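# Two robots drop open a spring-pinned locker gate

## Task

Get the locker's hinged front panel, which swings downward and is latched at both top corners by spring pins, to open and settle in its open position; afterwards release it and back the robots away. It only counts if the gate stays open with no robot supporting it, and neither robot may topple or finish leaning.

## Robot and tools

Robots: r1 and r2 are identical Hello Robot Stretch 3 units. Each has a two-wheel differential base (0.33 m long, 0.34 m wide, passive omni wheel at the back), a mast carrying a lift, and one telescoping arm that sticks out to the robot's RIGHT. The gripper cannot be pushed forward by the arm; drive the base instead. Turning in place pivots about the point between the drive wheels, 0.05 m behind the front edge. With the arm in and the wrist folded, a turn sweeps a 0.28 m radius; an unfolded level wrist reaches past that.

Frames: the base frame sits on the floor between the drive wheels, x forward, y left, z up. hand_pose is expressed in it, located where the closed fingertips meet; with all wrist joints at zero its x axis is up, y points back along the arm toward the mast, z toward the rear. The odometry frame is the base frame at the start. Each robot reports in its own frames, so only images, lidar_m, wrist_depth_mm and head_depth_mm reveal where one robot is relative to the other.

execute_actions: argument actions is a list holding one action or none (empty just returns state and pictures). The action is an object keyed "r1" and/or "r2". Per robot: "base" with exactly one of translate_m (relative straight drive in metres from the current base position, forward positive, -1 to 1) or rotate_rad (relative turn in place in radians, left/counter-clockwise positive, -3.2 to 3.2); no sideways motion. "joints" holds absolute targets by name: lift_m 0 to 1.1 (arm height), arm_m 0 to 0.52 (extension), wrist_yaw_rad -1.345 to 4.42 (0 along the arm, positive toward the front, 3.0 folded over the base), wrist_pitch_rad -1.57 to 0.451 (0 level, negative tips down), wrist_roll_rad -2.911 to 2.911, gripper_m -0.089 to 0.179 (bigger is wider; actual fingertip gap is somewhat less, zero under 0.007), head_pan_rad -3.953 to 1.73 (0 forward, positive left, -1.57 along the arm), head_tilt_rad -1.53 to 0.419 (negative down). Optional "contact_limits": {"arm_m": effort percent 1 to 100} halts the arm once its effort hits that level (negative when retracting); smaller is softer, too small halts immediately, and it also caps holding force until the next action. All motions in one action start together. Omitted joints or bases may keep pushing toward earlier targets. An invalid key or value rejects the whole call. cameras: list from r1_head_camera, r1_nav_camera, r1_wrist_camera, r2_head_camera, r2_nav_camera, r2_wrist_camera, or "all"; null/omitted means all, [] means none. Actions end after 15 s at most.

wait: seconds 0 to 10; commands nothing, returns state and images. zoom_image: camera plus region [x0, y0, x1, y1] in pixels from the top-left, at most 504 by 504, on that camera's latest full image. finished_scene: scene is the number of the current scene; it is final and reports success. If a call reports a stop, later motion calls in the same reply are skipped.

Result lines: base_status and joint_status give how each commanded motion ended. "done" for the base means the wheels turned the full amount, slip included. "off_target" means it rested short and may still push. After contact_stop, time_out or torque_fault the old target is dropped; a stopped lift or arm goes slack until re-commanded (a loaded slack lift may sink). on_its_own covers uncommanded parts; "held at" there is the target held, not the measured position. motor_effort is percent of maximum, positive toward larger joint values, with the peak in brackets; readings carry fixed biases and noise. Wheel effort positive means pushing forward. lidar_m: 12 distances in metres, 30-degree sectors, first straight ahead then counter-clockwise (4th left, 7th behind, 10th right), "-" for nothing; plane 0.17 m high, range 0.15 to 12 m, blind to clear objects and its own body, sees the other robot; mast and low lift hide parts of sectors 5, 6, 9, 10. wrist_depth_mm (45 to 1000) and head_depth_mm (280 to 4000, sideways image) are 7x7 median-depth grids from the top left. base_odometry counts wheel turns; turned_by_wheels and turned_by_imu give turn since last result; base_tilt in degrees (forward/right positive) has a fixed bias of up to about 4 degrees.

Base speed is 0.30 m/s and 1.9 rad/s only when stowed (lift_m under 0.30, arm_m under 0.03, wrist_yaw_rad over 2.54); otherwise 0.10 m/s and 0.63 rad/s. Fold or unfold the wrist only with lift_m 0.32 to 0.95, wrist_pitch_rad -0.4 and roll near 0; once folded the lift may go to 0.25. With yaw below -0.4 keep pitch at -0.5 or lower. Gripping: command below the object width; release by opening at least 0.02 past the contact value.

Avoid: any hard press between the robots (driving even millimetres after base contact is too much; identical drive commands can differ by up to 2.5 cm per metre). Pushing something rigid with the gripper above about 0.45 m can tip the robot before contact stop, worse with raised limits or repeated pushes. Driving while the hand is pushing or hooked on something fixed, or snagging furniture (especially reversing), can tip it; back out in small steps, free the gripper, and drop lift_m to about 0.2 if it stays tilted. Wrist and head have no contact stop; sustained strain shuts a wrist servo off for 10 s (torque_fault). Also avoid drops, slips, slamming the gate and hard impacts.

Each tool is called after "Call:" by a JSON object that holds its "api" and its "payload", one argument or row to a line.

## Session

Call:
{"api": "execute_actions", "payload": {
  "actions": [
    {"r1":{"joints":{"head_pan_rad":1.6,"head_tilt_rad":-0.4}},"r2":{"joints":{"head_pan_rad":1.6,"head_tilt_rad":-0.4}}}
  ]
}}

Scene clock: 1.30 s.
r1.base_odometry: x=+0.000 y=+0.000 heading=+0.000 (m, m, rad; r1's odometry frame)
r1.turned_by_wheels: +0.000 (rad since the last result)
r1.turned_by_imu: +0.000 (rad since the last result)
r1.base_tilt: forward=-1.0 right=-0.3 (deg)
r1.lidar_m: 3.37 2.08 1.53 1.47 1.53 1.40 1.35 1.40 1.89 5.23 2.29 3.51
r1.head_depth_mm: 1273 1371 1480 1621 1778 1692 1385 / 1272 1358 1479 1617 1774 1698 1391 / 1263 1364 1471 1593 1752 1712 1397 / 1259 1349 1458 1588 1737 1720 1398 / 1253 1345 1448 1579 1725 1721 1405 / 1244 1340 1443 1573 1725 1716 1409 / 1239 1332 1441 1566 1707 1728 1411
r1.base_status: not commanded
r1.joint_positions: lift_m=+0.490 arm_m=-0.001 wrist_yaw_rad=+2.997 wrist_pitch_rad=-0.562 wrist_roll_rad=-0.016 gripper_m=+0.037 head_pan_rad=+1.593 head_tilt_rad=-0.395
r1.joint_status: all done
r1.motor_effort: left_wheel=+0(1) right_wheel=+0(0) lift_m=+31(32) arm_m=+0(0) wrist_yaw_rad=+0(0) wrist_pitch_rad=+5(5) wrist_roll_rad=+0(0) gripper_m=+0(0) head_pan_rad=+4(45) head_tilt_rad=-3(32) (%)
r1.hand_pose: x=+0.0082 y=+0.0576 z=+0.4714 quat_wxyz=(+0.244, +0.686, +0.149, +0.669) (m; r1's base frame)
r1.wrist_depth_mm: - - - - - - - / - - - - - - - / - - - - - - - / 859 879 935 978 - - - / 743 749 839 829 848 877 941 / 638 652 - 705 733 760 783 / 566 588 - 620 641 660 676
r2.base_odometry: x=+0.000 y=+0.000 heading=+0.000 (m, m, rad; r2's odometry frame)
r2.turned_by_wheels: +0.000 (rad since the last result)
r2.turned_by_imu: +0.000 (rad since the last result)
r2.base_tilt: forward=-0.4 right=-0.2 (deg)
r2.lidar_m: 3.55 2.35 3.29 2.07 1.86 1.88 1.42 1.28 1.29 1.58 2.90 2.92
r2.head_depth_mm: 2695 2876 3125 3383 2699 1973 1560 / 2462 2593 2798 3046 2680 1975 1560 / 2244 2385 2556 2722 2677 1974 1558 / 2085 2232 2348 2509 2559 1964 1548 / 1955 2055 2182 2320 2420 1964 1559 / 1829 1927 2023 2139 2262 1963 1549 / 1719 1803 1897 1988 2112 1948 1556
r2.base_status: not commanded
r2.joint_positions: lift_m=+0.332 arm_m=-0.001 wrist_yaw_rad=+2.869 wrist_pitch_rad=-0.343 wrist_roll_rad=-0.005 gripper_m=+0.037 head_pan_rad=+1.593 head_tilt_rad=-0.395
r2.joint_status: all done
r2.motor_effort: left_wheel=+0(1) right_wheel=+0(0) lift_m=+23(23) arm_m=-1(1) wrist_yaw_rad=+0(1) wrist_pitch_rad=+7(7) wrist_roll_rad=+0(0) gripper_m=+1(1) head_pan_rad=+5(54) head_tilt_rad=-3(33) (%)
r2.hand_pose: x=+0.0414 y=+0.0803 z=+0.3619 quat_wxyz=(+0.214, +0.705, +0.026, +0.676) (m; r2's base frame)
r2.wrist_depth_mm: - - - - - - - / - - - - - - - / - - - - - - - / - - - - - - - / - 828 841 824 820 823 796 / 643 675 - 650 670 636 637 / 544 - 527 537 521 531 528
pictures: r1_head_camera (sideways: a quarter turn clockwise sets it upright), r1_nav_camera (sideways: a quarter turn counterclockwise sets it upright), r1_wrist_camera, r2_head_camera (sideways: a quarter turn clockwise sets it upright), r2_nav_camera (sideways: a quarter turn counterclockwise sets it upright), r2_wrist_camera
Images, in order (width x height): r1_head_camera 896x504, r1_nav_camera 672x504, r1_wrist_camera 644x364, r2_head_camera 896x504, r2_nav_camera 672x504, r2_wrist_camera 644x364.

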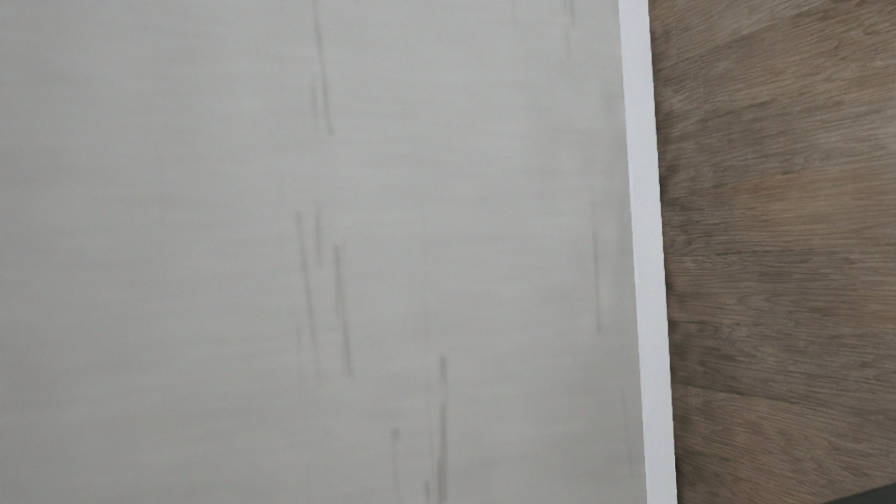

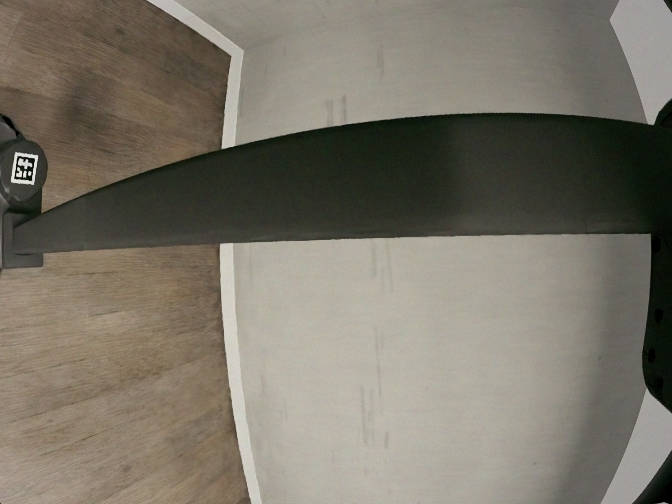

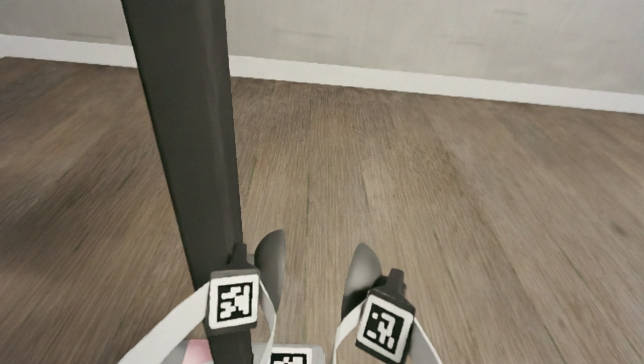

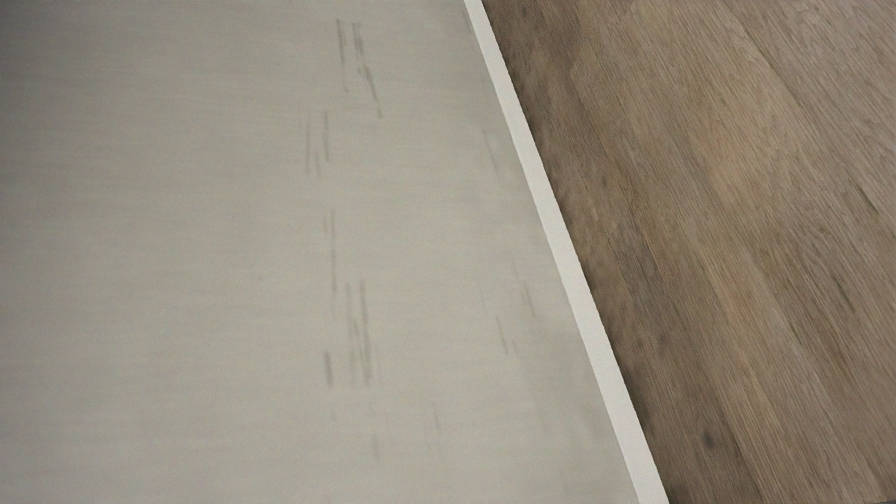

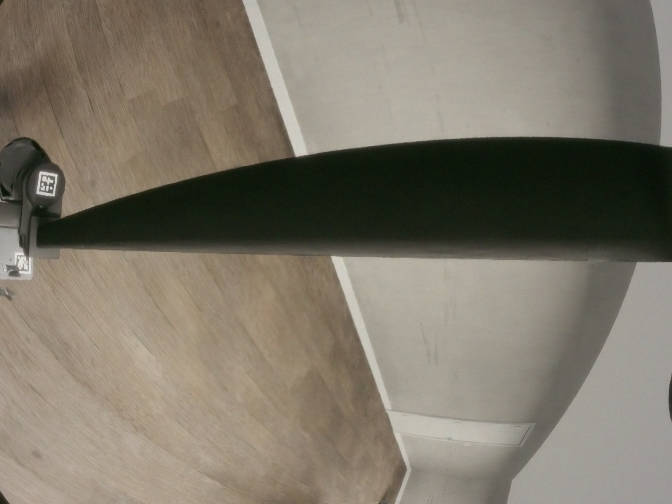

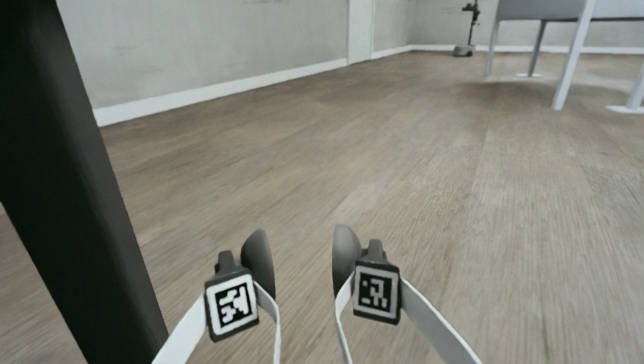

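Call:
{"api": "execute_actions", "payload": {
  "actions": [
    {"r1":{"joints":{"head_pan_rad":-0.6,"head_tilt_rad":-0.45,"wrist_pitch_rad":-0.4,"lift_m":0.27}},"r2":{"joints":{"head_pan_rad":0.4,"head_tilt_rad":-0.45,"wrist_yaw_rad":3.0,"wrist_pitch_rad":-0.4,"lift_m":0.27}}}
  ],
  "cameras": ["r1_head_camera","r1_nav_camera","r2_head_camera","r2_nav_camera"]
}}

Scene clock: 15.60 s.
r1.base_odometry: x=+0.000 y=+0.000 heading=+0.000 (m, m, rad; r1's odometry frame)
r1.turned_by_wheels: +0.000 (rad since the last result)
r1.turned_by_imu: +0.000 (rad since the last result)
r1.base_tilt: forward=-1.1 right=-0.3 (deg)
r1.lidar_m: 3.38 2.08 1.53 1.47 1.52 1.40 1.35 1.40 1.89 5.19 2.29 3.51
r1.head_depth_mm: - - - 2742 2034 1615 1342 / - - - 2760 2041 1621 1348 / - - - 2756 2054 1626 1344 / 3802 - - 2787 2050 1631 1351 / 3495 3777 3944 2816 2072 1639 1359 / 3310 3542 3731 2816 2082 1644 1359 / 3089 3285 3512 2826 2084 1659 1362
r1.base_status: not commanded
r1.joint_positions: lift_m=+0.270 arm_m=-0.001 wrist_yaw_rad=+2.997 wrist_pitch_rad=-0.422 wrist_roll_rad=-0.016 gripper_m=+0.037 head_pan_rad=-0.593 head_tilt_rad=-0.444
r1.joint_status: all done
r1.motor_effort: left_wheel=+0(0) right_wheel=+0(0) lift_m=+25(26) arm_m=+0(1) wrist_yaw_rad=+1(1) wrist_pitch_rad=+9(9) wrist_roll_rad=+0(0) gripper_m=+0(0) head_pan_rad=-3(43) head_tilt_rad=-4(11) (%)
r1.hand_pose: x=+0.0111 y=+0.0772 z=+0.2819 quat_wxyz=(+0.197, +0.694, +0.100, +0.685) (m; r1's base frame)
r1.wrist_depth_mm: - - - - - - - / - - - - - - - / 865 893 - - - - - / 676 696 750 791 850 922 - / 543 557 625 644 661 710 737 / 470 491 - 532 554 558 588 / - - - - 466 471 491
r2.base_odometry: x=+0.000 y=+0.000 heading=+0.000 (m, m, rad; r2's odometry frame)
r2.turned_by_wheels: +0.000 (rad since the last result)
r2.turned_by_imu: +0.000 (rad since the last result)
r2.base_tilt: forward=-0.4 right=-0.2 (deg)
r2.lidar_m: 3.57 2.35 3.27 2.07 1.87 1.88 1.42 1.28 1.29 1.57 2.91 2.92
r2.head_depth_mm: - - - 3637 2473 1853 1495 / - - - 3603 2465 1855 1483 / - - - 3635 2459 1852 1496 / - - 2636 3204 2457 1849 1490 / - - 2460 3167 2445 1843 1483 / - - 2807 3598 2447 1835 1488 / - - 3428 3559 2420 1842 1481
r2.base_status: not commanded
r2.joint_positions: lift_m=+0.270 arm_m=-0.001 wrist_yaw_rad=+2.998 wrist_pitch_rad=-0.413 wrist_roll_rad=-0.005 gripper_m=+0.037 head_pan_rad=+0.407 head_tilt_rad=-0.444
r2.joint_status: all done
r2.motor_effort: left_wheel=+0(0) right_wheel=+0(0) lift_m=+19(20) arm_m=-1(2) wrist_yaw_rad=+1(2) wrist_pitch_rad=+7(7) wrist_roll_rad=+0(0) gripper_m=+0(1) head_pan_rad=-4(53) head_tilt_rad=-3(12) (%)
r2.hand_pose: x=+0.0109 y=+0.0784 z=+0.2839 quat_wxyz=(+0.194, +0.699, +0.096, +0.682) (m; r2's base frame)
r2.wrist_depth_mm: - - - - - - - / - - - - - - - / - - - - - - - / 831 - 819 800 807 811 801 / 638 615 660 652 630 635 630 / 516 520 - 536 540 512 510 / 450 - - - 421 429 436
pictures: r1_head_camera (sideways: a quarter turn clockwise sets it upright), r1_nav_camera (sideways: a quarter turn counterclockwise sets it upright), r2_head_camera (sideways: a quarter turn clockwise sets it upright), r2_nav_camera (sideways: a quarter turn counterclockwise sets it upright)
Images, in order (width x height): r1_head_camera 896x504, r1_nav_camera 672x504, r2_head_camera 896x504, r2_nav_camera 672x504.

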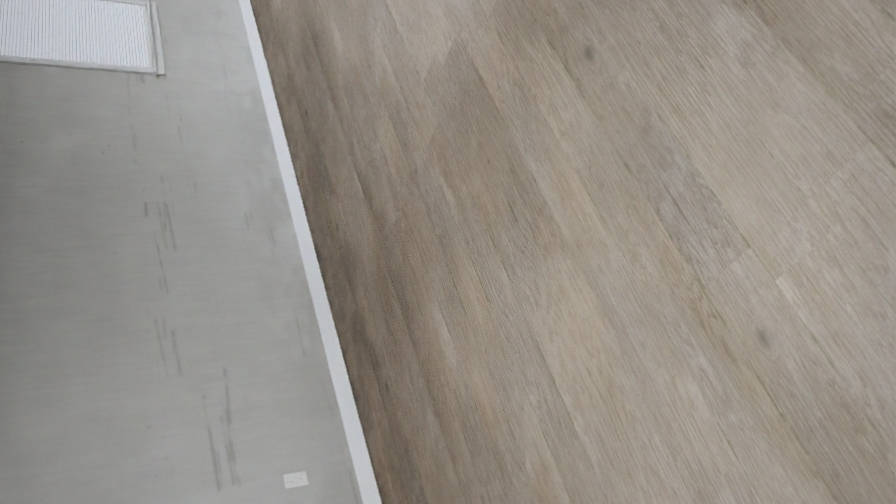

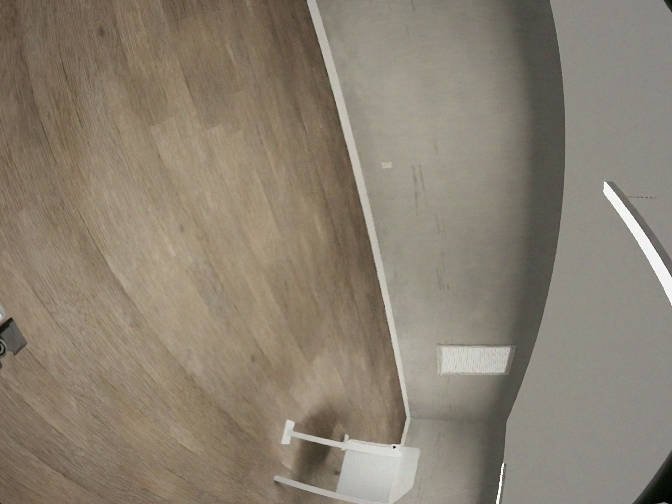

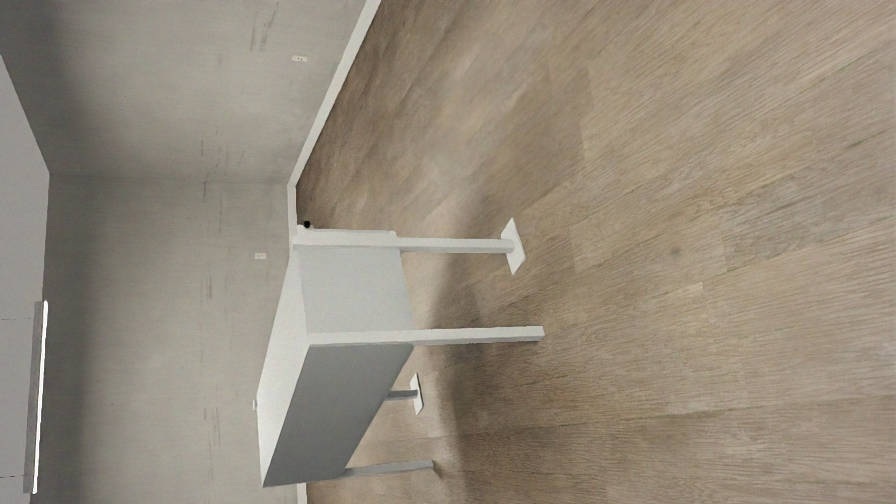

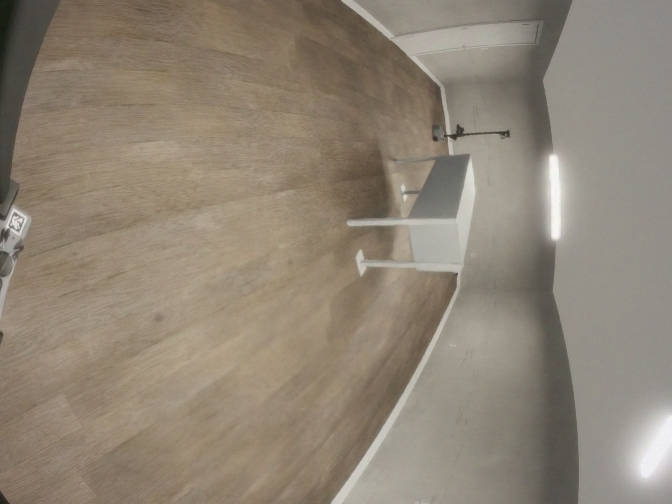

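Call:
{"api": "execute_actions", "payload": {
  "actions": [
    {"r1":{"joints":{"head_pan_rad":0.35}},"r2":{"base":{"rotate_rad":0.193},"joints":{"head_pan_rad":0.3}}}
  ],
  "cameras": ["r1_head_camera","r1_nav_camera"]
}}

Call:
{"api": "execute_actions", "payload": {
  "actions": [
    {"r2":{"base":{"translate_m":1.0}}}
  ],
  "cameras": []
}}

Call:
{"api": "execute_actions", "payload": {
  "actions": [
    {"r2":{"base":{"translate_m":0.6}}}
  ],
  "cameras": ["r2_head_camera"]
}}

Scene clock: 28.83 s.
r1.base_odometry: x=+0.000 y=+0.000 heading=+0.000 (m, m, rad; r1's odometry frame)
r1.turned_by_wheels: +0.000 (rad since the last result)
r1.turned_by_imu: +0.000 (rad since the last result)
r1.base_tilt: forward=-1.0 right=-0.3 (deg)
r1.lidar_m: 3.37 2.08 1.52 1.47 1.53 1.40 1.35 1.40 1.89 5.23 2.29 3.49
r1.head_depth_mm: 2845 3074 3325 2765 2036 1620 1350 / 2899 3166 3473 2751 2049 1622 1340 / 2970 3225 3457 2771 2041 1632 1346 / 3094 3309 3578 2791 2062 1637 1355 / 3095 3440 3683 2830 2076 1642 1359 / 2915 3038 3126 2830 2079 1651 1359 / 2421 2496 2580 2586 2095 1644 1363
r1.base_status: not commanded
r1.joint_positions: lift_m=+0.270 arm_m=-0.001 wrist_yaw_rad=+2.997 wrist_pitch_rad=-0.422 wrist_roll_rad=-0.016 gripper_m=+0.037 head_pan_rad=+0.343 head_tilt_rad=-0.444
r1.joint_status: all done
r1.motor_effort: left_wheel=+1(1) right_wheel=+0(0) lift_m=+25(26) arm_m=+0(1) wrist_yaw_rad=+0(1) wrist_pitch_rad=+9(9) wrist_roll_rad=+0(0) gripper_m=+1(0) head_pan_rad=+4(43) head_tilt_rad=-4(4) (%)
r1.hand_pose: x=+0.0111 y=+0.0772 z=+0.2819 quat_wxyz=(+0.197, +0.694, +0.100, +0.685) (m; r1's base frame)
r1.wrist_depth_mm: - - - - - - - / - - - - - - - / 874 899 - - - - - / 663 705 760 793 839 910 995 / 549 570 630 641 660 697 742 / 466 486 - 533 553 567 595 / - - - - 463 477 485
r2.base_odometry: x=+0.000 y=+0.000 heading=+0.193 (m, m, rad; r2's odometry frame)
r2.turned_by_wheels: +0.193 (rad since the last result)
r2.turned_by_imu: +0.189 (rad since the last result)
r2.base_tilt: forward=-0.4 right=-0.2 (deg)
r2.lidar_m: 2.55 2.35 2.60 1.92 1.89 1.79 1.33 1.28 1.34 1.86 2.91 3.04
r2.head_depth_mm: - - - 3639 2448 1862 1494 / - - - 3640 2445 1857 1493 / - - 2630 3361 2459 1851 1502 / - - 2470 3181 2456 1857 1490 / - - 2829 3575 2426 1843 1481 / - - 3547 3577 2428 1854 1488 / - - - 3526 2436 1839 1476
r2.base_status: done
r2.joint_positions: lift_m=+0.270 arm_m=-0.001 wrist_yaw_rad=+2.998 wrist_pitch_rad=-0.413 wrist_roll_rad=-0.005 gripper_m=+0.037 head_pan_rad=+0.307 head_tilt_rad=-0.445
r2.joint_status: all done
r2.motor_effort: left_wheel=-2(6) right_wheel=+2(5) lift_m=+20(19) arm_m=-2(2) wrist_yaw_rad=+2(2) wrist_pitch_rad=+7(7) wrist_roll_rad=+0(0) gripper_m=+1(0) head_pan_rad=-4(18) head_tilt_rad=-3(3) (%)
r2.hand_pose: x=+0.0109 y=+0.0784 z=+0.2839 quat_wxyz=(+0.194, +0.699, +0.096, +0.682) (m; r2's base frame)
r2.wrist_depth_mm: - - - - - - - / - - - - - - - / - - - - - - - / 826 - 825 801 803 814 799 / 631 621 660 643 624 628 631 / 516 520 - 529 539 506 516 / 451 - - - 422 432 430
pictures: r1_head_camera (sideways: a quarter turn clockwise sets it upright), r1_nav_camera (sideways: a quarter turn counterclockwise sets it upright)
Images, in order (width x height): r1_head_camera 896x504, r1_nav_camera 672x504.

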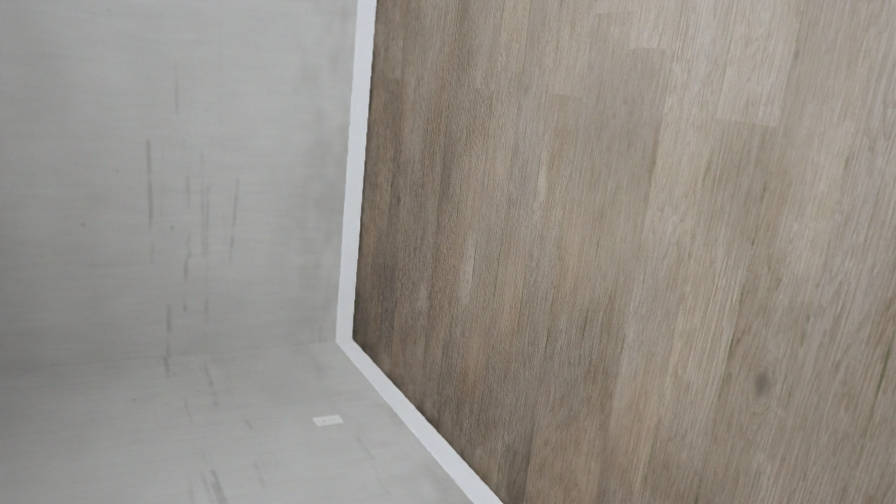

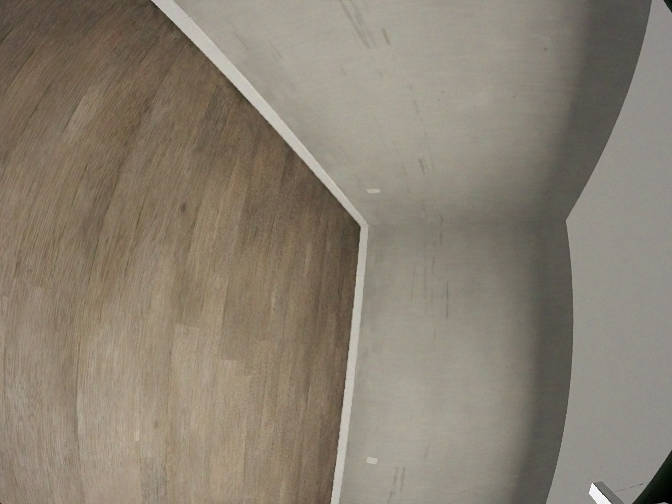

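Scene clock: 33.93 s.
r1.base_odometry: x=+0.000 y=+0.000 heading=+0.000 (m, m, rad; r1's odometry frame)
r1.turned_by_wheels: +0.000 (rad since the last result)
r1.turned_by_imu: +0.000 (rad since the last result)
r1.base_tilt: forward=-1.2 right=-0.4 (deg)
r1.lidar_m: 3.37 2.08 1.52 1.47 1.52 1.40 1.35 1.40 1.89 5.12 2.29 3.51
r1.head_depth_mm: 2846 3055 3352 2764 2057 1606 1343 / 2924 3140 3416 2759 2044 1627 1346 / 2972 3251 3476 2782 2063 1632 1348 / 3067 3331 3579 2806 2071 1638 1353 / 3130 3391 3660 2812 2070 1630 1357 / 2893 3049 3178 2803 2070 1652 1359 / 2417 2499 2596 2573 2081 1644 1363
r1.base_status: not commanded
r1.joint_positions: lift_m=+0.270 arm_m=-0.001 wrist_yaw_rad=+2.997 wrist_pitch_rad=-0.422 wrist_roll_rad=-0.016 gripper_m=+0.037 head_pan_rad=+0.343 head_tilt_rad=-0.444
r1.joint_status: not commanded
r1.motor_effort: left_wheel=+0(0) right_wheel=+0(1) lift_m=+25(25) arm_m=+0(0) wrist_yaw_rad=+0(0) wrist_pitch_rad=+9(9) wrist_roll_rad=+0(0) gripper_m=-1(0) head_pan_rad=+3(4) head_tilt_rad=-3(3) (%)
r1.hand_pose: x=+0.0111 y=+0.0772 z=+0.2819 quat_wxyz=(+0.197, +0.694, +0.100, +0.685) (m; r1's base frame)
r1.wrist_depth_mm: - - - - - - - / - - - - - - - / 864 898 - - - - - / 673 696 763 792 858 896 - / 550 568 628 635 667 707 736 / 470 493 - 536 550 563 589 / - - - - 467 471 492
r2.base_odometry: x=+0.981 y=+0.192 heading=+0.193 (m, m, rad; r2's odometry frame)
r2.turned_by_wheels: +0.000 (rad since the last result)
r2.turned_by_imu: -0.006 (rad since the last result)
r2.base_tilt: forward=-0.4 right=-0.3 (deg)
r2.lidar_m: 3.46 1.45 3.32 2.43 2.38 2.45 2.23 2.16 2.25 2.49 2.41 2.51
r2.head_depth_mm: - - - 3642 2451 1854 1489 / - - - 3621 2460 1851 1490 / - - - 3592 2430 1847 1488 / - - - 3153 2320 1842 1489 / - - - 1641 2355 1841 1486 / - - 2119 1548 2218 1777 1484 / - - 2089 1583 2308 1829 1482
r2.base_status: done
r2.joint_positions: lift_m=+0.270 arm_m=-0.001 wrist_yaw_rad=+2.999 wrist_pitch_rad=-0.414 wrist_roll_rad=-0.005 gripper_m=+0.037 head_pan_rad=+0.307 head_tilt_rad=-0.445
r2.joint_status: not commanded
r2.motor_effort: left_wheel=-1(4) right_wheel=+1(8) lift_m=+20(20) arm_m=-1(1) wrist_yaw_rad=+1(1) wrist_pitch_rad=+7(7) wrist_roll_rad=+0(0) gripper_m=+0(0) head_pan_rad=-4(4) head_tilt_rad=-2(3) (%)
r2.hand_pose: x=+0.0107 y=+0.0784 z=+0.2838 quat_wxyz=(+0.194, +0.698, +0.096, +0.682) (m; r2's base frame)
r2.wrist_depth_mm: - - - - - - - / - - - - - - - / - - - - - - - / 825 - 822 818 811 828 795 / 638 614 667 649 631 626 628 / 519 517 - 532 536 515 511 / 455 - - - 421 437 433
pictures: none
No camera images: the call's "cameras" was empty. Leave "cameras" out to get every camera's image.

Scene clock: 37.67 s.
r1.base_odometry: x=+0.000 y=+0.000 heading=+0.000 (m, m, rad; r1's odometry frame)
r1.turned_by_wheels: +0.000 (rad since the last result)
r1.turned_by_imu: +0.000 (rad since the last result)
r1.base_tilt: forward=-0.9 right=-0.3 (deg)
r1.lidar_m: 3.37 2.08 1.53 1.47 1.52 1.40 1.35 1.40 1.88 4.66 2.30 3.51
r1.head_depth_mm: 2843 3045 3326 2752 2052 1609 1339 / 2917 3133 3406 2769 2043 1625 1344 / 2986 3263 3453 2801 2061 1630 1345 / 3050 3327 3573 2794 2061 1639 1355 / 3122 3427 3651 2794 2066 1650 1351 / 2947 3043 3162 2840 2088 1650 1360 / 2437 2517 2582 2602 2086 1655 1358
r1.base_status: not commanded
r1.joint_positions: lift_m=+0.270 arm_m=-0.001 wrist_yaw_rad=+2.997 wrist_pitch_rad=-0.422 wrist_roll_rad=-0.016 gripper_m=+0.037 head_pan_rad=+0.343 head_tilt_rad=-0.444
r1.joint_status: not commanded
r1.motor_effort: left_wheel=+0(0) right_wheel=-1(0) lift_m=+25(25) arm_m=+0(0) wrist_yaw_rad=+0(0) wrist_pitch_rad=+9(9) wrist_roll_rad=+0(0) gripper_m=+1(1) head_pan_rad=+4(3) head_tilt_rad=-4(4) (%)
r1.hand_pose: x=+0.0111 y=+0.0772 z=+0.2819 quat_wxyz=(+0.197, +0.694, +0.100, +0.685) (m; r1's base frame)
r1.wrist_depth_mm: - - - - - - - / - - - - - - - / 866 904 - - - - - / 677 695 759 791 858 925 986 / 550 563 633 629 668 700 738 / 469 489 - 528 551 565 599 / - - - - 464 471 493
r2.base_odometry: x=+1.570 y=+0.306 heading=+0.193 (m, m, rad; r2's odometry frame)
r2.turned_by_wheels: +0.000 (rad since the last result)
r2.turned_by_imu: -0.004 (rad since the last result)
r2.base_tilt: forward=-0.4 right=-0.2 (deg)
r2.lidar_m: 3.03 1.05 1.01 2.74 2.67 2.76 2.77 2.68 2.79 2.20 2.12 2.21
r2.head_depth_mm: - - - 3643 2460 1867 1492 / - - - 3626 2463 1852 1493 / - - - 3603 2438 1847 1492 / - - - 3569 2433 1853 1485 / - - - 3562 2435 1846 1485 / - - - 2959 1171 1668 1390 / - - - 1139 1110 1718 1481
r2.base_status: done
r2.joint_positions: lift_m=+0.270 arm_m=-0.001 wrist_yaw_rad=+2.999 wrist_pitch_rad=-0.414 wrist_roll_rad=-0.005 gripper_m=+0.037 head_pan_rad=+0.307 head_tilt_rad=-0.445
r2.joint_status: not commanded
r2.motor_effort: left_wheel=-1(3) right_wheel=+1(8) lift_m=+20(19) arm_m=-1(1) wrist_yaw_rad=+1(1) wrist_pitch_rad=+7(7) wrist_roll_rad=+0(0) gripper_m=+1(0) head_pan_rad=-3(3) head_tilt_rad=-3(2) (%)
r2.hand_pose: x=+0.0107 y=+0.0784 z=+0.2838 quat_wxyz=(+0.194, +0.698, +0.096, +0.682) (m; r2's base frame)
r2.wrist_depth_mm: - - - - - - - / - - - - - - - / - - - - - - - / 839 - 828 825 794 807 803 / 638 617 662 645 631 633 619 / 516 523 - 537 536 510 513 / 448 - - - 419 429 433
pictures: r2_head_camera (sideways: a quarter turn clockwise sets it upright)
Images, in order (width x height): r2_head_camera 896x504.

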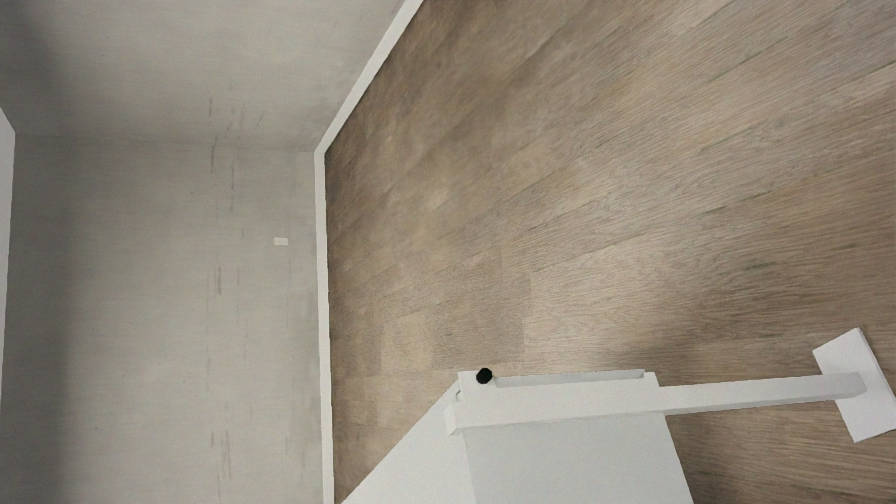

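Call:
{"api": "execute_actions", "payload": {
  "actions": [
    {"r1":{"joints":{"head_pan_rad":-1.1}},"r2":{"base":{"translate_m":0.73}}}
  ],
  "cameras": ["r1_head_camera","r1_nav_camera"]
}}

Call:
{"api": "execute_actions", "payload": {
  "actions": [
    {"r2":{"base":{"rotate_rad":2.44},"joints":{"head_pan_rad":-1.57,"head_tilt_rad":-0.7,"lift_m":0.85}}}
  ],
  "cameras": ["r2_head_camera"]
}}

Scene clock: 52.60 s.
r1.base_odometry: x=+0.000 y=+0.000 heading=+0.000 (m, m, rad; r1's odometry frame)
r1.turned_by_wheels: +0.000 (rad since the last result)
r1.turned_by_imu: +0.000 (rad since the last result)
r1.base_tilt: forward=-0.9 right=-0.5 (deg)
r1.lidar_m: 3.36 2.08 1.53 1.47 1.52 1.40 1.35 1.40 1.89 5.22 2.29 3.50
r1.head_depth_mm: - - - 2756 2036 1607 1338 / - - 2320 2646 2038 1630 1343 / - 2989 2356 2775 2052 1633 1345 / - - - 2792 2053 1642 1351 / - - - 2776 2069 1646 1364 / - - - 2794 2094 1645 1358 / - - - 2839 2088 1647 1362
r1.base_status: not commanded
r1.joint_positions: lift_m=+0.270 arm_m=-0.001 wrist_yaw_rad=+2.997 wrist_pitch_rad=-0.422 wrist_roll_rad=-0.016 gripper_m=+0.037 head_pan_rad=-1.093 head_tilt_rad=-0.444
r1.joint_status: all done
r1.motor_effort: left_wheel=+1(1) right_wheel=+0(0) lift_m=+24(26) arm_m=+0(0) wrist_yaw_rad=+1(0) wrist_pitch_rad=+9(9) wrist_roll_rad=+0(0) gripper_m=+0(1) head_pan_rad=-3(44) head_tilt_rad=-4(3) (%)
r1.hand_pose: x=+0.0111 y=+0.0772 z=+0.2819 quat_wxyz=(+0.197, +0.694, +0.100, +0.685) (m; r1's base frame)
r1.wrist_depth_mm: - - - - - - - / - - - - - - - / 879 898 - - - - - / 684 694 759 804 841 898 996 / 549 569 625 642 662 703 735 / 468 487 - 534 552 566 590 / - - - - 461 478 493
r2.base_odometry: x=+2.287 y=+0.446 heading=+0.193 (m, m, rad; r2's odometry frame)
r2.turned_by_wheels: +0.000 (rad since the last result)
r2.turned_by_imu: -0.004 (rad since the last result)
r2.base_tilt: forward=-0.4 right=-0.2 (deg)
r2.lidar_m: 2.50 5.45 0.58 0.59 3.05 3.13 3.45 3.32 2.49 1.83 1.76 1.83
r2.head_depth_mm: 3416 3508 3567 3385 2457 1855 1507 / - - - 3586 2471 1856 1489 / - - - 3596 2445 1860 1490 / - - - 3628 2441 1850 1493 / - - - 3575 2444 1829 1492 / - - - 3534 2426 1846 1477 / - - - 3550 2434 1839 1483
r2.base_status: done
r2.joint_positions: lift_m=+0.270 arm_m=-0.001 wrist_yaw_rad=+2.999 wrist_pitch_rad=-0.414 wrist_roll_rad=-0.005 gripper_m=+0.037 head_pan_rad=+0.307 head_tilt_rad=-0.445
r2.joint_status: not commanded
r2.motor_effort: left_wheel=-1(5) right_wheel=+0(7) lift_m=+20(20) arm_m=-1(1) wrist_yaw_rad=+1(1) wrist_pitch_rad=+7(7) wrist_roll_rad=+0(0) gripper_m=-1(0) head_pan_rad=-2(5) head_tilt_rad=-2(3) (%)
r2.hand_pose: x=+0.0107 y=+0.0784 z=+0.2838 quat_wxyz=(+0.194, +0.698, +0.096, +0.682) (m; r2's base frame)
r2.wrist_depth_mm: - - - - - - - / - - - - - - - / - - - - - - - / 828 - 834 755 816 808 812 / 634 627 665 643 628 628 633 / 520 515 - 535 532 513 515 / 451 - - - 424 430 432
pictures: r1_head_camera (sideways: a quarter turn clockwise sets it upright), r1_nav_camera (sideways: a quarter turn counterclockwise sets it upright)
Images, in order (width x height): r1_head_camera 896x504, r1_nav_camera 672x504.

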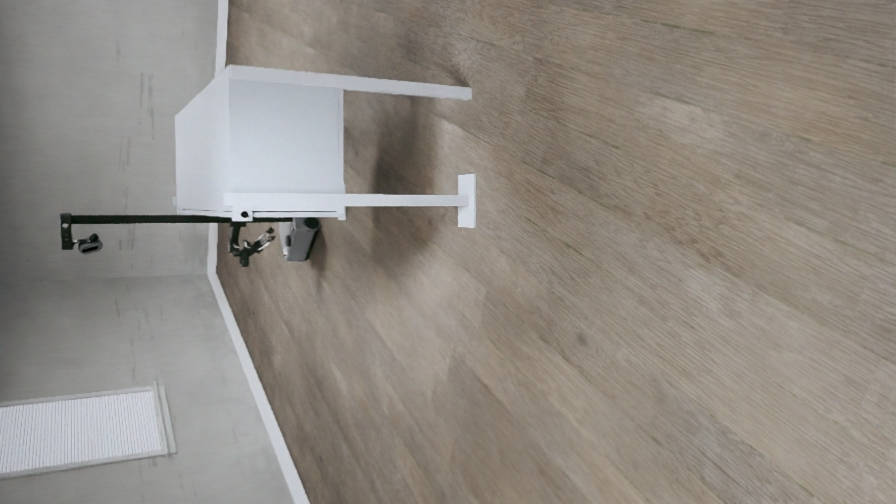

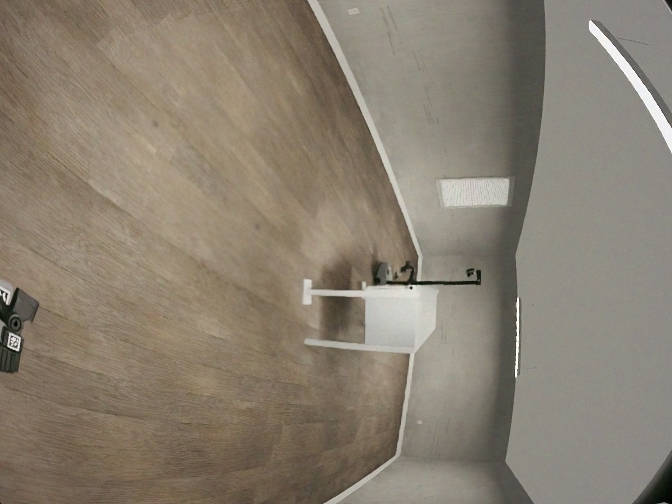

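Scene clock: 58.70 s.
r1.base_odometry: x=+0.000 y=+0.000 heading=+0.000 (m, m, rad; r1's odometry frame)
r1.turned_by_wheels: +0.000 (rad since the last result)
r1.turned_by_imu: +0.000 (rad since the last result)
r1.base_tilt: forward=-0.9 right=-0.3 (deg)
r1.lidar_m: 3.36 2.08 1.52 1.47 1.52 1.40 1.35 1.40 1.89 5.23 2.29 3.52
r1.head_depth_mm: - - - 2722 2036 1609 1340 / - - 2342 2632 2053 1618 1344 / - 2974 2325 2776 2051 1629 1347 / - - - 2788 2055 1632 1355 / - - - 2809 2058 1644 1351 / - - - 2811 2084 1642 1358 / - - - 2859 2088 1649 1358
r1.base_status: not commanded
r1.joint_positions: lift_m=+0.270 arm_m=-0.001 wrist_yaw_rad=+2.997 wrist_pitch_rad=-0.422 wrist_roll_rad=-0.016 gripper_m=+0.037 head_pan_rad=-1.093 head_tilt_rad=-0.444
r1.joint_status: not commanded
r1.motor_effort: left_wheel=+0(1) right_wheel=+0(1) lift_m=+26(25) arm_m=+0(0) wrist_yaw_rad=+0(0) wrist_pitch_rad=+9(9) wrist_roll_rad=+0(0) gripper_m=+0(0) head_pan_rad=-3(3) head_tilt_rad=-5(4) (%)
r1.hand_pose: x=+0.0111 y=+0.0772 z=+0.2819 quat_wxyz=(+0.197, +0.694, +0.100, +0.685) (m; r1's base frame)
r1.wrist_depth_mm: - - - - - - - / - - - - - - - / 856 913 - - - - - / 665 696 752 796 841 934 998 / 546 562 623 640 663 697 741 / 465 487 - 533 548 568 592 / - - - - 458 481 488
r2.base_odometry: x=+2.287 y=+0.446 heading=+2.633 (m, m, rad; r2's odometry frame)
r2.turned_by_wheels: +2.440 (rad since the last result)
r2.turned_by_imu: +2.399 (rad since the last result)
r2.base_tilt: forward=-0.4 right=-0.2 (deg)
r2.lidar_m: 3.03 3.67 3.32 3.07 1.94 1.76 1.77 2.15 4.19 1.97 0.58 0.82
r2.head_depth_mm: - - 3018 2247 1790 1500 - / - - 2984 2233 1781 1472 - / - - 3017 2240 1779 1474 - / - - 2974 2226 1772 1466 - / - 1554 1316 2013 1730 1473 - / - 1433 944 789 775 869 1145 / - 1430 944 702 712 878 1258
r2.base_status: done
r2.joint_positions: lift_m=+0.850 arm_m=-0.001 wrist_yaw_rad=+2.999 wrist_pitch_rad=-0.414 wrist_roll_rad=-0.005 gripper_m=+0.037 head_pan_rad=-1.563 head_tilt_rad=-0.692
r2.joint_status: all done
r2.motor_effort: left_wheel=-2(6) right_wheel=+1(7) lift_m=+26(28) arm_m=-1(1) wrist_yaw_rad=+1(1) wrist_pitch_rad=+7(7) wrist_roll_rad=+0(0) gripper_m=+0(1) head_pan_rad=-4(52) head_tilt_rad=-5(31) (%)
r2.hand_pose: x=+0.0107 y=+0.0783 z=+0.8634 quat_wxyz=(+0.194, +0.698, +0.096, +0.682) (m; r2's base frame)
r2.wrist_depth_mm: - - - - - - - / - - - - - - - / - - - - - - - / - - - - - - - / - - - - - - - / - - - - - - - / - - - - - - -
pictures: r2_head_camera (sideways: a quarter turn clockwise sets it upright)
Images, in order (width x height): r2_head_camera 896x504.

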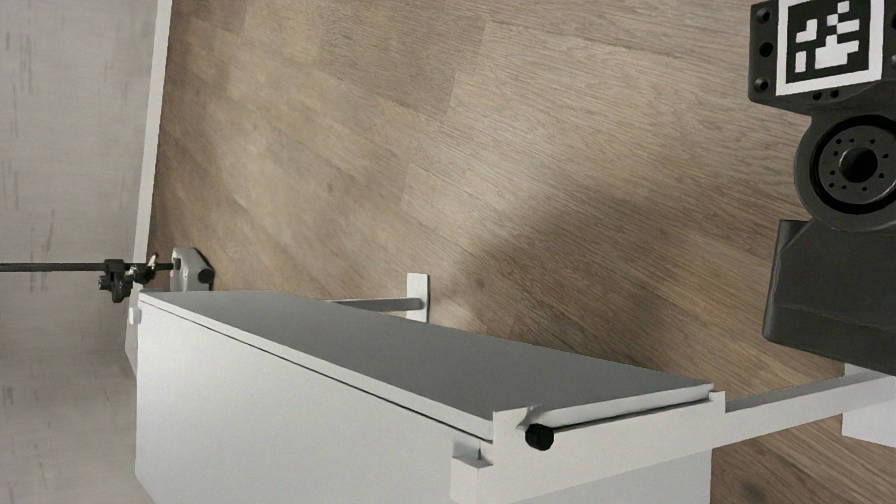

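Call:
{"api": "execute_actions", "payload": {
  "actions": [
    {"r1":{"base":{"rotate_rad":-1.162},"joints":{"head_pan_rad":-1.57,"head_tilt_rad":-0.7}},"r2":{"base":{"translate_m":0.22},"joints":{"wrist_yaw_rad":0,"gripper_m":0.075}}}
  ],
  "cameras": []
}}

Call:
{"api": "execute_actions", "payload": {
  "actions": [
    {"r1":{"base":{"translate_m":1.0}},"r2":{"joints":{"wrist_pitch_rad":0,"lift_m":0.68}}}
  ],
  "cameras": ["r2_head_camera","r2_wrist_camera"]
}}

Call:
{"api": "execute_actions", "payload": {
  "actions": [
    {"r1":{"base":{"translate_m":0.69}}}
  ],
  "cameras": []
}}

Call:
{"api": "execute_actions", "payload": {
  "actions": [
    {"r1":{"base":{"rotate_rad":1.64},"joints":{"lift_m":0.85}}}
  ],
  "cameras": ["r1_head_camera"]
}}

Scene clock: 75.90 s.
r1.base_odometry: x=+0.000 y=+0.000 heading=-1.162 (m, m, rad; r1's odometry frame)
r1.turned_by_wheels: -1.162 (rad since the last result)
r1.turned_by_imu: -1.157 (rad since the last result)
r1.base_tilt: forward=-1.1 right=-0.4 (deg)
r1.lidar_m: 2.33 3.66 3.35 2.40 1.58 1.47 1.48 1.46 1.35 1.36 1.68 3.61
r1.head_depth_mm: 1137 1269 1438 1662 1590 1354 1184 / 1180 1317 1489 1727 1594 1363 1186 / 1211 1359 1549 1765 1589 1359 1185 / 1247 1417 1623 1828 1599 1360 1187 / 1290 1459 1684 1876 1599 1367 1190 / 1336 1515 1774 1938 1600 1368 1197 / 1386 1575 1822 1939 1606 1369 1186
r1.base_status: done
r1.joint_positions: lift_m=+0.270 arm_m=-0.001 wrist_yaw_rad=+2.997 wrist_pitch_rad=-0.422 wrist_roll_rad=-0.016 gripper_m=+0.037 head_pan_rad=-1.563 head_tilt_rad=-0.692
r1.joint_status: all done
r1.motor_effort: left_wheel=+4(11) right_wheel=-2(5) lift_m=+25(26) arm_m=+1(0) wrist_yaw_rad=-1(1) wrist_pitch_rad=+9(9) wrist_roll_rad=+0(0) gripper_m=+1(1) head_pan_rad=-3(31) head_tilt_rad=-4(27) (%)
r1.hand_pose: x=+0.0111 y=+0.0773 z=+0.2820 quat_wxyz=(+0.197, +0.695, +0.100, +0.685) (m; r1's base frame)
r1.wrist_depth_mm: - - - - - - - / - - - - - - - / 865 895 - - - - - / 672 703 754 791 848 906 - / 551 563 628 638 663 710 735 / 467 489 - 529 558 567 596 / - - - - 468 476 493
r2.base_odometry: x=+2.095 y=+0.553 heading=+2.632 (m, m, rad; r2's odometry frame)
r2.turned_by_wheels: +0.000 (rad since the last result)
r2.turned_by_imu: -0.001 (rad since the last result)
r2.base_tilt: forward=-0.5 right=-0.2 (deg)
r2.lidar_m: 2.83 3.44 3.25 3.26 2.18 1.96 1.98 2.40 4.68 0.53 0.67 2.81
r2.head_depth_mm: - - 3026 2233 1779 1488 - / - - 3025 2247 1777 1480 - / - - 2849 2080 1672 - - / - 1439 944 705 706 836 1158 / - 1438 943 704 735 872 1256 / - 1433 943 704 740 879 1252 / - - 941 703 743 884 1251
r2.base_status: done
r2.joint_positions: lift_m=+0.850 arm_m=-0.001 wrist_yaw_rad=+0.002 wrist_pitch_rad=-0.414 wrist_roll_rad=-0.005 gripper_m=+0.075 head_pan_rad=-1.563 head_tilt_rad=-0.692
r2.joint_status: all done
r2.motor_effort: left_wheel=-2(4) right_wheel=+1(5) lift_m=+26(26) arm_m=-2(2) wrist_yaw_rad=-3(3) wrist_pitch_rad=+7(7) wrist_roll_rad=+0(0) gripper_m=+0(99) head_pan_rad=-4(4) head_tilt_rad=-4(5) (%)
r2.hand_pose: x=-0.0211 y=-0.3692 z=+0.8634 quat_wxyz=(+0.694, +0.147, -0.690, -0.145) (m; r2's base frame)
r2.wrist_depth_mm: - - - - - - - / 492 485 479 - - - - / 311 314 315 354 - - - / 328 337 340 - - - - / 357 372 372 - - - - / 397 411 420 449 - - - / 443 457 487 - - - -
pictures: none
No camera images: the call's "cameras" was empty. Leave "cameras" out to get every camera's image.

Scene clock: 80.90 s.
r1.base_odometry: x=+0.398 y=-0.918 heading=-1.162 (m, m, rad; r1's odometry frame)
r1.turned_by_wheels: +0.000 (rad since the last result)
r1.turned_by_imu: -0.006 (rad since the last result)
r1.base_tilt: forward=-1.1 right=-0.3 (deg)
r1.lidar_m: 1.29 3.24 2.99 3.02 2.59 2.39 2.42 1.89 1.71 1.74 2.20 1.37
r1.head_depth_mm: 1466 1634 1870 1913 1588 1361 1184 / 1511 1687 1911 1919 1587 1361 1186 / 1557 1747 1991 1928 1591 1362 1188 / 1600 1809 2071 1927 1597 1360 1187 / 1653 1866 2152 1940 1603 1365 1184 / 1711 1957 2222 1939 1597 1367 1189 / 1797 2042 2286 1937 1600 1364 1187
r1.base_status: done
r1.joint_positions: lift_m=+0.270 arm_m=-0.001 wrist_yaw_rad=+2.997 wrist_pitch_rad=-0.422 wrist_roll_rad=-0.016 gripper_m=+0.037 head_pan_rad=-1.563 head_tilt_rad=-0.692
r1.joint_status: not commanded
r1.motor_effort: left_wheel=+4(14) right_wheel=-2(6) lift_m=+26(26) arm_m=+0(1) wrist_yaw_rad=+1(0) wrist_pitch_rad=+8(9) wrist_roll_rad=+0(0) gripper_m=+0(1) head_pan_rad=-3(2) head_tilt_rad=-4(4) (%)
r1.hand_pose: x=+0.0111 y=+0.0773 z=+0.2821 quat_wxyz=(+0.197, +0.695, +0.099, +0.685) (m; r1's base frame)
r1.wrist_depth_mm: - - - - - - - / - - - - - - - / 867 903 - - - - - / 676 706 751 810 862 917 987 / 549 569 632 643 668 704 741 / 470 492 - 535 548 566 592 / - - - - 465 471 495
r2.base_odometry: x=+2.095 y=+0.553 heading=+2.632 (m, m, rad; r2's odometry frame)
r2.turned_by_wheels: +0.000 (rad since the last result)
r2.turned_by_imu: +0.000 (rad since the last result)
r2.base_tilt: forward=-0.4 right=-0.2 (deg)
r2.lidar_m: 2.83 3.44 3.24 3.26 2.17 1.96 1.97 2.40 4.66 0.53 0.67 2.80
r2.head_depth_mm: - - 3017 2249 1773 1480 1263 / - - 3042 2237 1777 1477 1260 / - - 2853 2067 1689 1430 1319 / - 1444 949 705 706 834 1173 / - 1432 947 705 733 872 1254 / - 1435 944 703 738 877 1254 / - - 941 702 742 886 1256
r2.base_status: not commanded
r2.joint_positions: lift_m=+0.680 arm_m=-0.001 wrist_yaw_rad=+0.002 wrist_pitch_rad=-0.023 wrist_roll_rad=-0.005 gripper_m=+0.075 head_pan_rad=-1.563 head_tilt_rad=-0.692
r2.joint_status: all done
r2.motor_effort: left_wheel=-2(1) right_wheel=+1(1) lift_m=+20(22) arm_m=-2(1) wrist_yaw_rad=-3(3) wrist_pitch_rad=+12(12) wrist_roll_rad=+0(0) gripper_m=+1(1) head_pan_rad=-3(3) head_tilt_rad=-4(4) (%)
r2.hand_pose: x=-0.0210 y=-0.3999 z=+0.7888 quat_wxyz=(+0.709, +0.009, -0.705, -0.008) (m; r2's base frame)
r2.wrist_depth_mm: - - - - - - - / - - - - - - - / 291 295 298 290 - - - / 293 299 303 305 - - - / 303 306 311 331 - - - / 308 315 307 319 - - - / 314 321 328 325 - - -
pictures: r2_head_camera (sideways: a quarter turn clockwise sets it upright), r2_wrist_camera
Images, in order (width x height): r2_head_camera 896x504, r2_wrist_camera 644x364.

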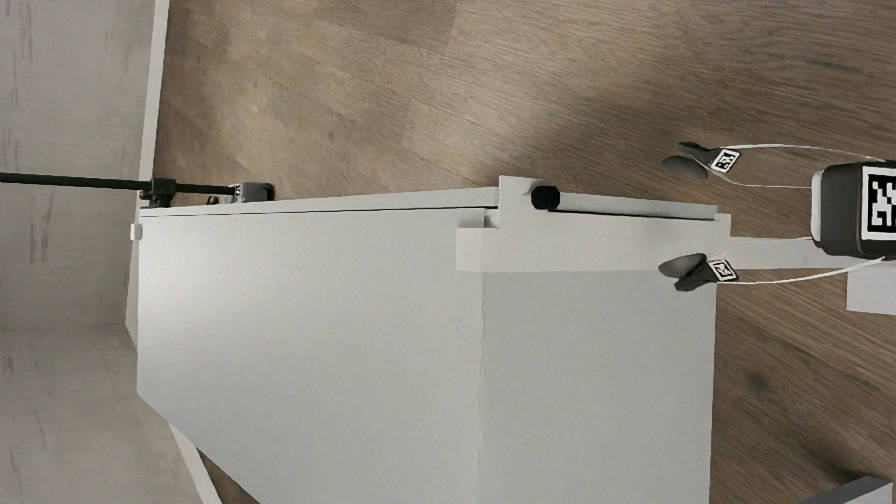

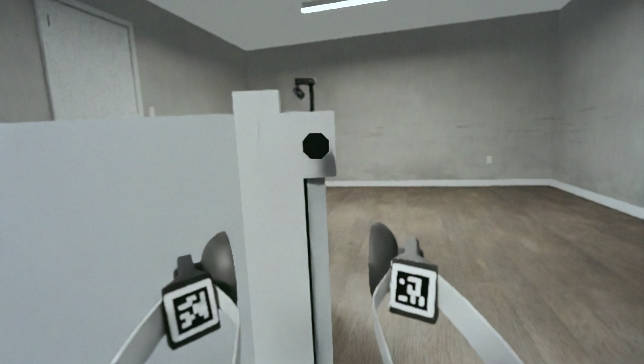

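Scene clock: 85.07 s.
r1.base_odometry: x=+0.672 y=-1.551 heading=-1.162 (m, m, rad; r1's odometry frame)
r1.turned_by_wheels: +0.000 (rad since the last result)
r1.turned_by_imu: -0.004 (rad since the last result)
r1.base_tilt: forward=-1.1 right=-0.4 (deg)
r1.lidar_m: 0.61 2.96 2.74 2.76 3.27 3.01 3.04 2.17 1.98 1.99 2.53 0.77
r1.head_depth_mm: 1695 1899 2137 1916 1593 1356 1180 / 1735 1952 2172 1925 1588 1357 1184 / 1826 2024 2253 1917 1589 1360 1189 / 1862 2109 2332 1924 1596 1361 1191 / 1930 2177 2372 1920 1600 1372 1191 / 2004 2262 2435 1937 1603 1370 1186 / 2067 2362 2450 1932 1609 1371 1192
r1.base_status: done
r1.joint_positions: lift_m=+0.270 arm_m=-0.001 wrist_yaw_rad=+2.997 wrist_pitch_rad=-0.421 wrist_roll_rad=-0.016 gripper_m=+0.037 head_pan_rad=-1.563 head_tilt_rad=-0.692
r1.joint_status: not commanded
r1.motor_effort: left_wheel=+4(14) right_wheel=-2(5) lift_m=+26(25) arm_m=+0(1) wrist_yaw_rad=+1(1) wrist_pitch_rad=+8(8) wrist_roll_rad=+0(0) gripper_m=+1(1) head_pan_rad=-4(3) head_tilt_rad=-4(5) (%)
r1.hand_pose: x=+0.0111 y=+0.0773 z=+0.2821 quat_wxyz=(+0.197, +0.695, +0.099, +0.685) (m; r1's base frame)
r1.wrist_depth_mm: - - - - - - - / - - - - - - - / 864 909 - - - - - / 664 700 763 805 858 919 997 / 546 565 632 646 665 706 739 / 464 489 - 529 552 563 592 / - - - - 464 478 495
r2.base_odometry: x=+2.095 y=+0.553 heading=+2.632 (m, m, rad; r2's odometry frame)
r2.turned_by_wheels: +0.000 (rad since the last result)
r2.turned_by_imu: +0.000 (rad since the last result)
r2.base_tilt: forward=-0.5 right=-0.2 (deg)
r2.lidar_m: 2.82 3.46 3.25 3.28 2.18 1.96 1.97 2.40 4.69 0.53 0.67 2.81
r2.head_depth_mm: - - 3035 2233 1780 1479 1257 / - - 2998 2243 1776 1474 1256 / - 3771 2775 2080 1672 1420 1318 / - 1437 946 706 705 832 1173 / - 1440 944 703 736 871 1260 / - 1434 944 704 738 876 1257 / - - 943 702 742 886 1259
r2.base_status: not commanded
r2.joint_positions: lift_m=+0.680 arm_m=-0.001 wrist_yaw_rad=+0.002 wrist_pitch_rad=-0.023 wrist_roll_rad=-0.005 gripper_m=+0.075 head_pan_rad=-1.563 head_tilt_rad=-0.692
r2.joint_status: not commanded
r2.motor_effort: left_wheel=-2(2) right_wheel=+2(1) lift_m=+19(19) arm_m=-1(1) wrist_yaw_rad=-2(2) wrist_pitch_rad=+12(12) wrist_roll_rad=+0(0) gripper_m=+1(0) head_pan_rad=-3(3) head_tilt_rad=-5(5) (%)
r2.hand_pose: x=-0.0210 y=-0.3999 z=+0.7888 quat_wxyz=(+0.709, +0.009, -0.705, -0.008) (m; r2's base frame)
r2.wrist_depth_mm: - - - - - - - / - - - - - - - / 293 297 296 293 - - - / 293 300 304 304 - - - / 301 307 310 332 - - - / 308 313 308 317 - - - / 315 320 328 327 - - -
pictures: none
No camera images: the call's "cameras" was empty. Leave "cameras" out to get every camera's image.

Scene clock: 91.17 s.
r1.base_odometry: x=+0.672 y=-1.551 heading=+0.478 (m, m, rad; r1's odometry frame)
r1.turned_by_wheels: +1.640 (rad since the last result)
r1.turned_by_imu: +1.637 (rad since the last result)
r1.base_tilt: forward=-0.9 right=-0.4 (deg)
r1.lidar_m: 2.81 3.18 3.01 2.98 2.10 1.98 2.04 0.77 0.61 2.02 2.89 2.74
r1.head_depth_mm: 1596 1035 765 768 923 - - / 1593 1035 770 752 927 - 1144 / 2045 1377 1206 1071 1489 1391 - / - 3267 2436 1926 1599 1420 - / - 3312 2429 1929 1593 1443 - / - 3318 2432 1943 1601 1368 1192 / 3739 3298 2458 1948 1609 1369 1195
r1.base_status: done
r1.joint_positions: lift_m=+0.850 arm_m=-0.001 wrist_yaw_rad=+2.997 wrist_pitch_rad=-0.421 wrist_roll_rad=-0.016 gripper_m=+0.037 head_pan_rad=-1.563 head_tilt_rad=-0.692
r1.joint_status: all done
r1.motor_effort: left_wheel=-2(9) right_wheel=+2(7) lift_m=+36(38) arm_m=+0(0) wrist_yaw_rad=+1(0) wrist_pitch_rad=+8(9) wrist_roll_rad=+0(0) gripper_m=+1(1) head_pan_rad=-3(3) head_tilt_rad=-5(5) (%)
r1.hand_pose: x=+0.0111 y=+0.0774 z=+0.8617 quat_wxyz=(+0.197, +0.695, +0.099, +0.685) (m; r1's base frame)
r1.wrist_depth_mm: - - - - - - - / - - - - - - - / - - - - - - - / - - - - - - - / - - - - - - - / - - - - - - - / 975 - - - - - -
r2.base_odometry: x=+2.095 y=+0.553 heading=+2.632 (m, m, rad; r2's odometry frame)
r2.turned_by_wheels: +0.000 (rad since the last result)
r2.turned_by_imu: +0.000 (rad since the last result)
r2.base_tilt: forward=-0.4 right=-0.2 (deg)
r2.lidar_m: 2.82 3.45 3.24 3.27 2.18 1.97 1.97 2.40 4.65 0.54 0.67 2.81
r2.head_depth_mm: - - 3035 2240 1778 1477 1261 / - - 3031 2230 1777 1478 1254 / - - 2867 2070 1675 1423 1308 / - 1441 947 705 705 832 1178 / - 1438 942 704 736 871 1260 / - 1441 940 702 739 875 1258 / - - 941 702 744 885 1255
r2.base_status: not commanded
r2.joint_positions: lift_m=+0.680 arm_m=-0.001 wrist_yaw_rad=+0.002 wrist_pitch_rad=-0.023 wrist_roll_rad=-0.005 gripper_m=+0.075 head_pan_rad=-1.563 head_tilt_rad=-0.692
r2.joint_status: not commanded
r2.motor_effort: left_wheel=-2(2) right_wheel=+1(1) lift_m=+20(20) arm_m=-1(1) wrist_yaw_rad=-2(2) wrist_pitch_rad=+12(12) wrist_roll_rad=+0(0) gripper_m=+0(0) head_pan_rad=-4(3) head_tilt_rad=-4(5) (%)
r2.hand_pose: x=-0.0210 y=-0.3999 z=+0.7888 quat_wxyz=(+0.709, +0.009, -0.705, -0.008) (m; r2's base frame)
r2.wrist_depth_mm: - - - - - - - / - - - - - - - / 296 296 299 293 - - - / 296 302 303 304 - - - / 300 306 310 332 - - - / 309 313 309 321 - - - / 314 319 326 326 - - -
pictures: r1_head_camera (sideways: a quarter turn clockwise sets it upright)
Images, in order (width x height): r1_head_camera 896x504.

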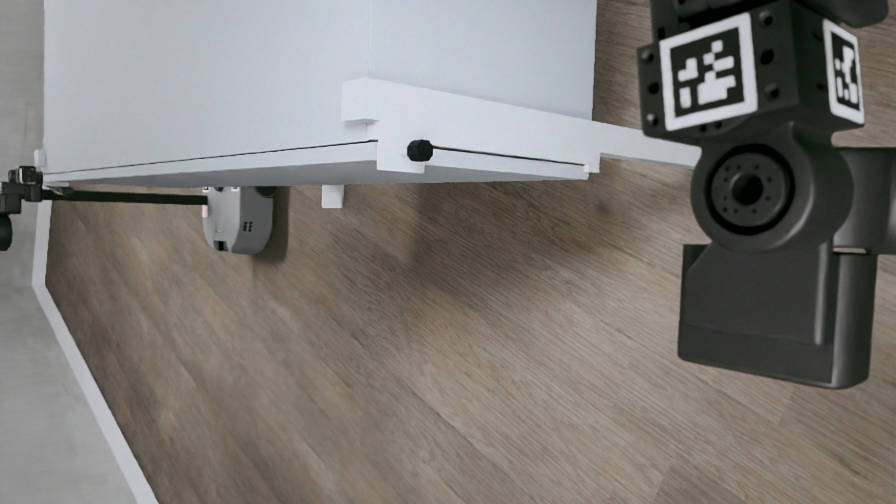

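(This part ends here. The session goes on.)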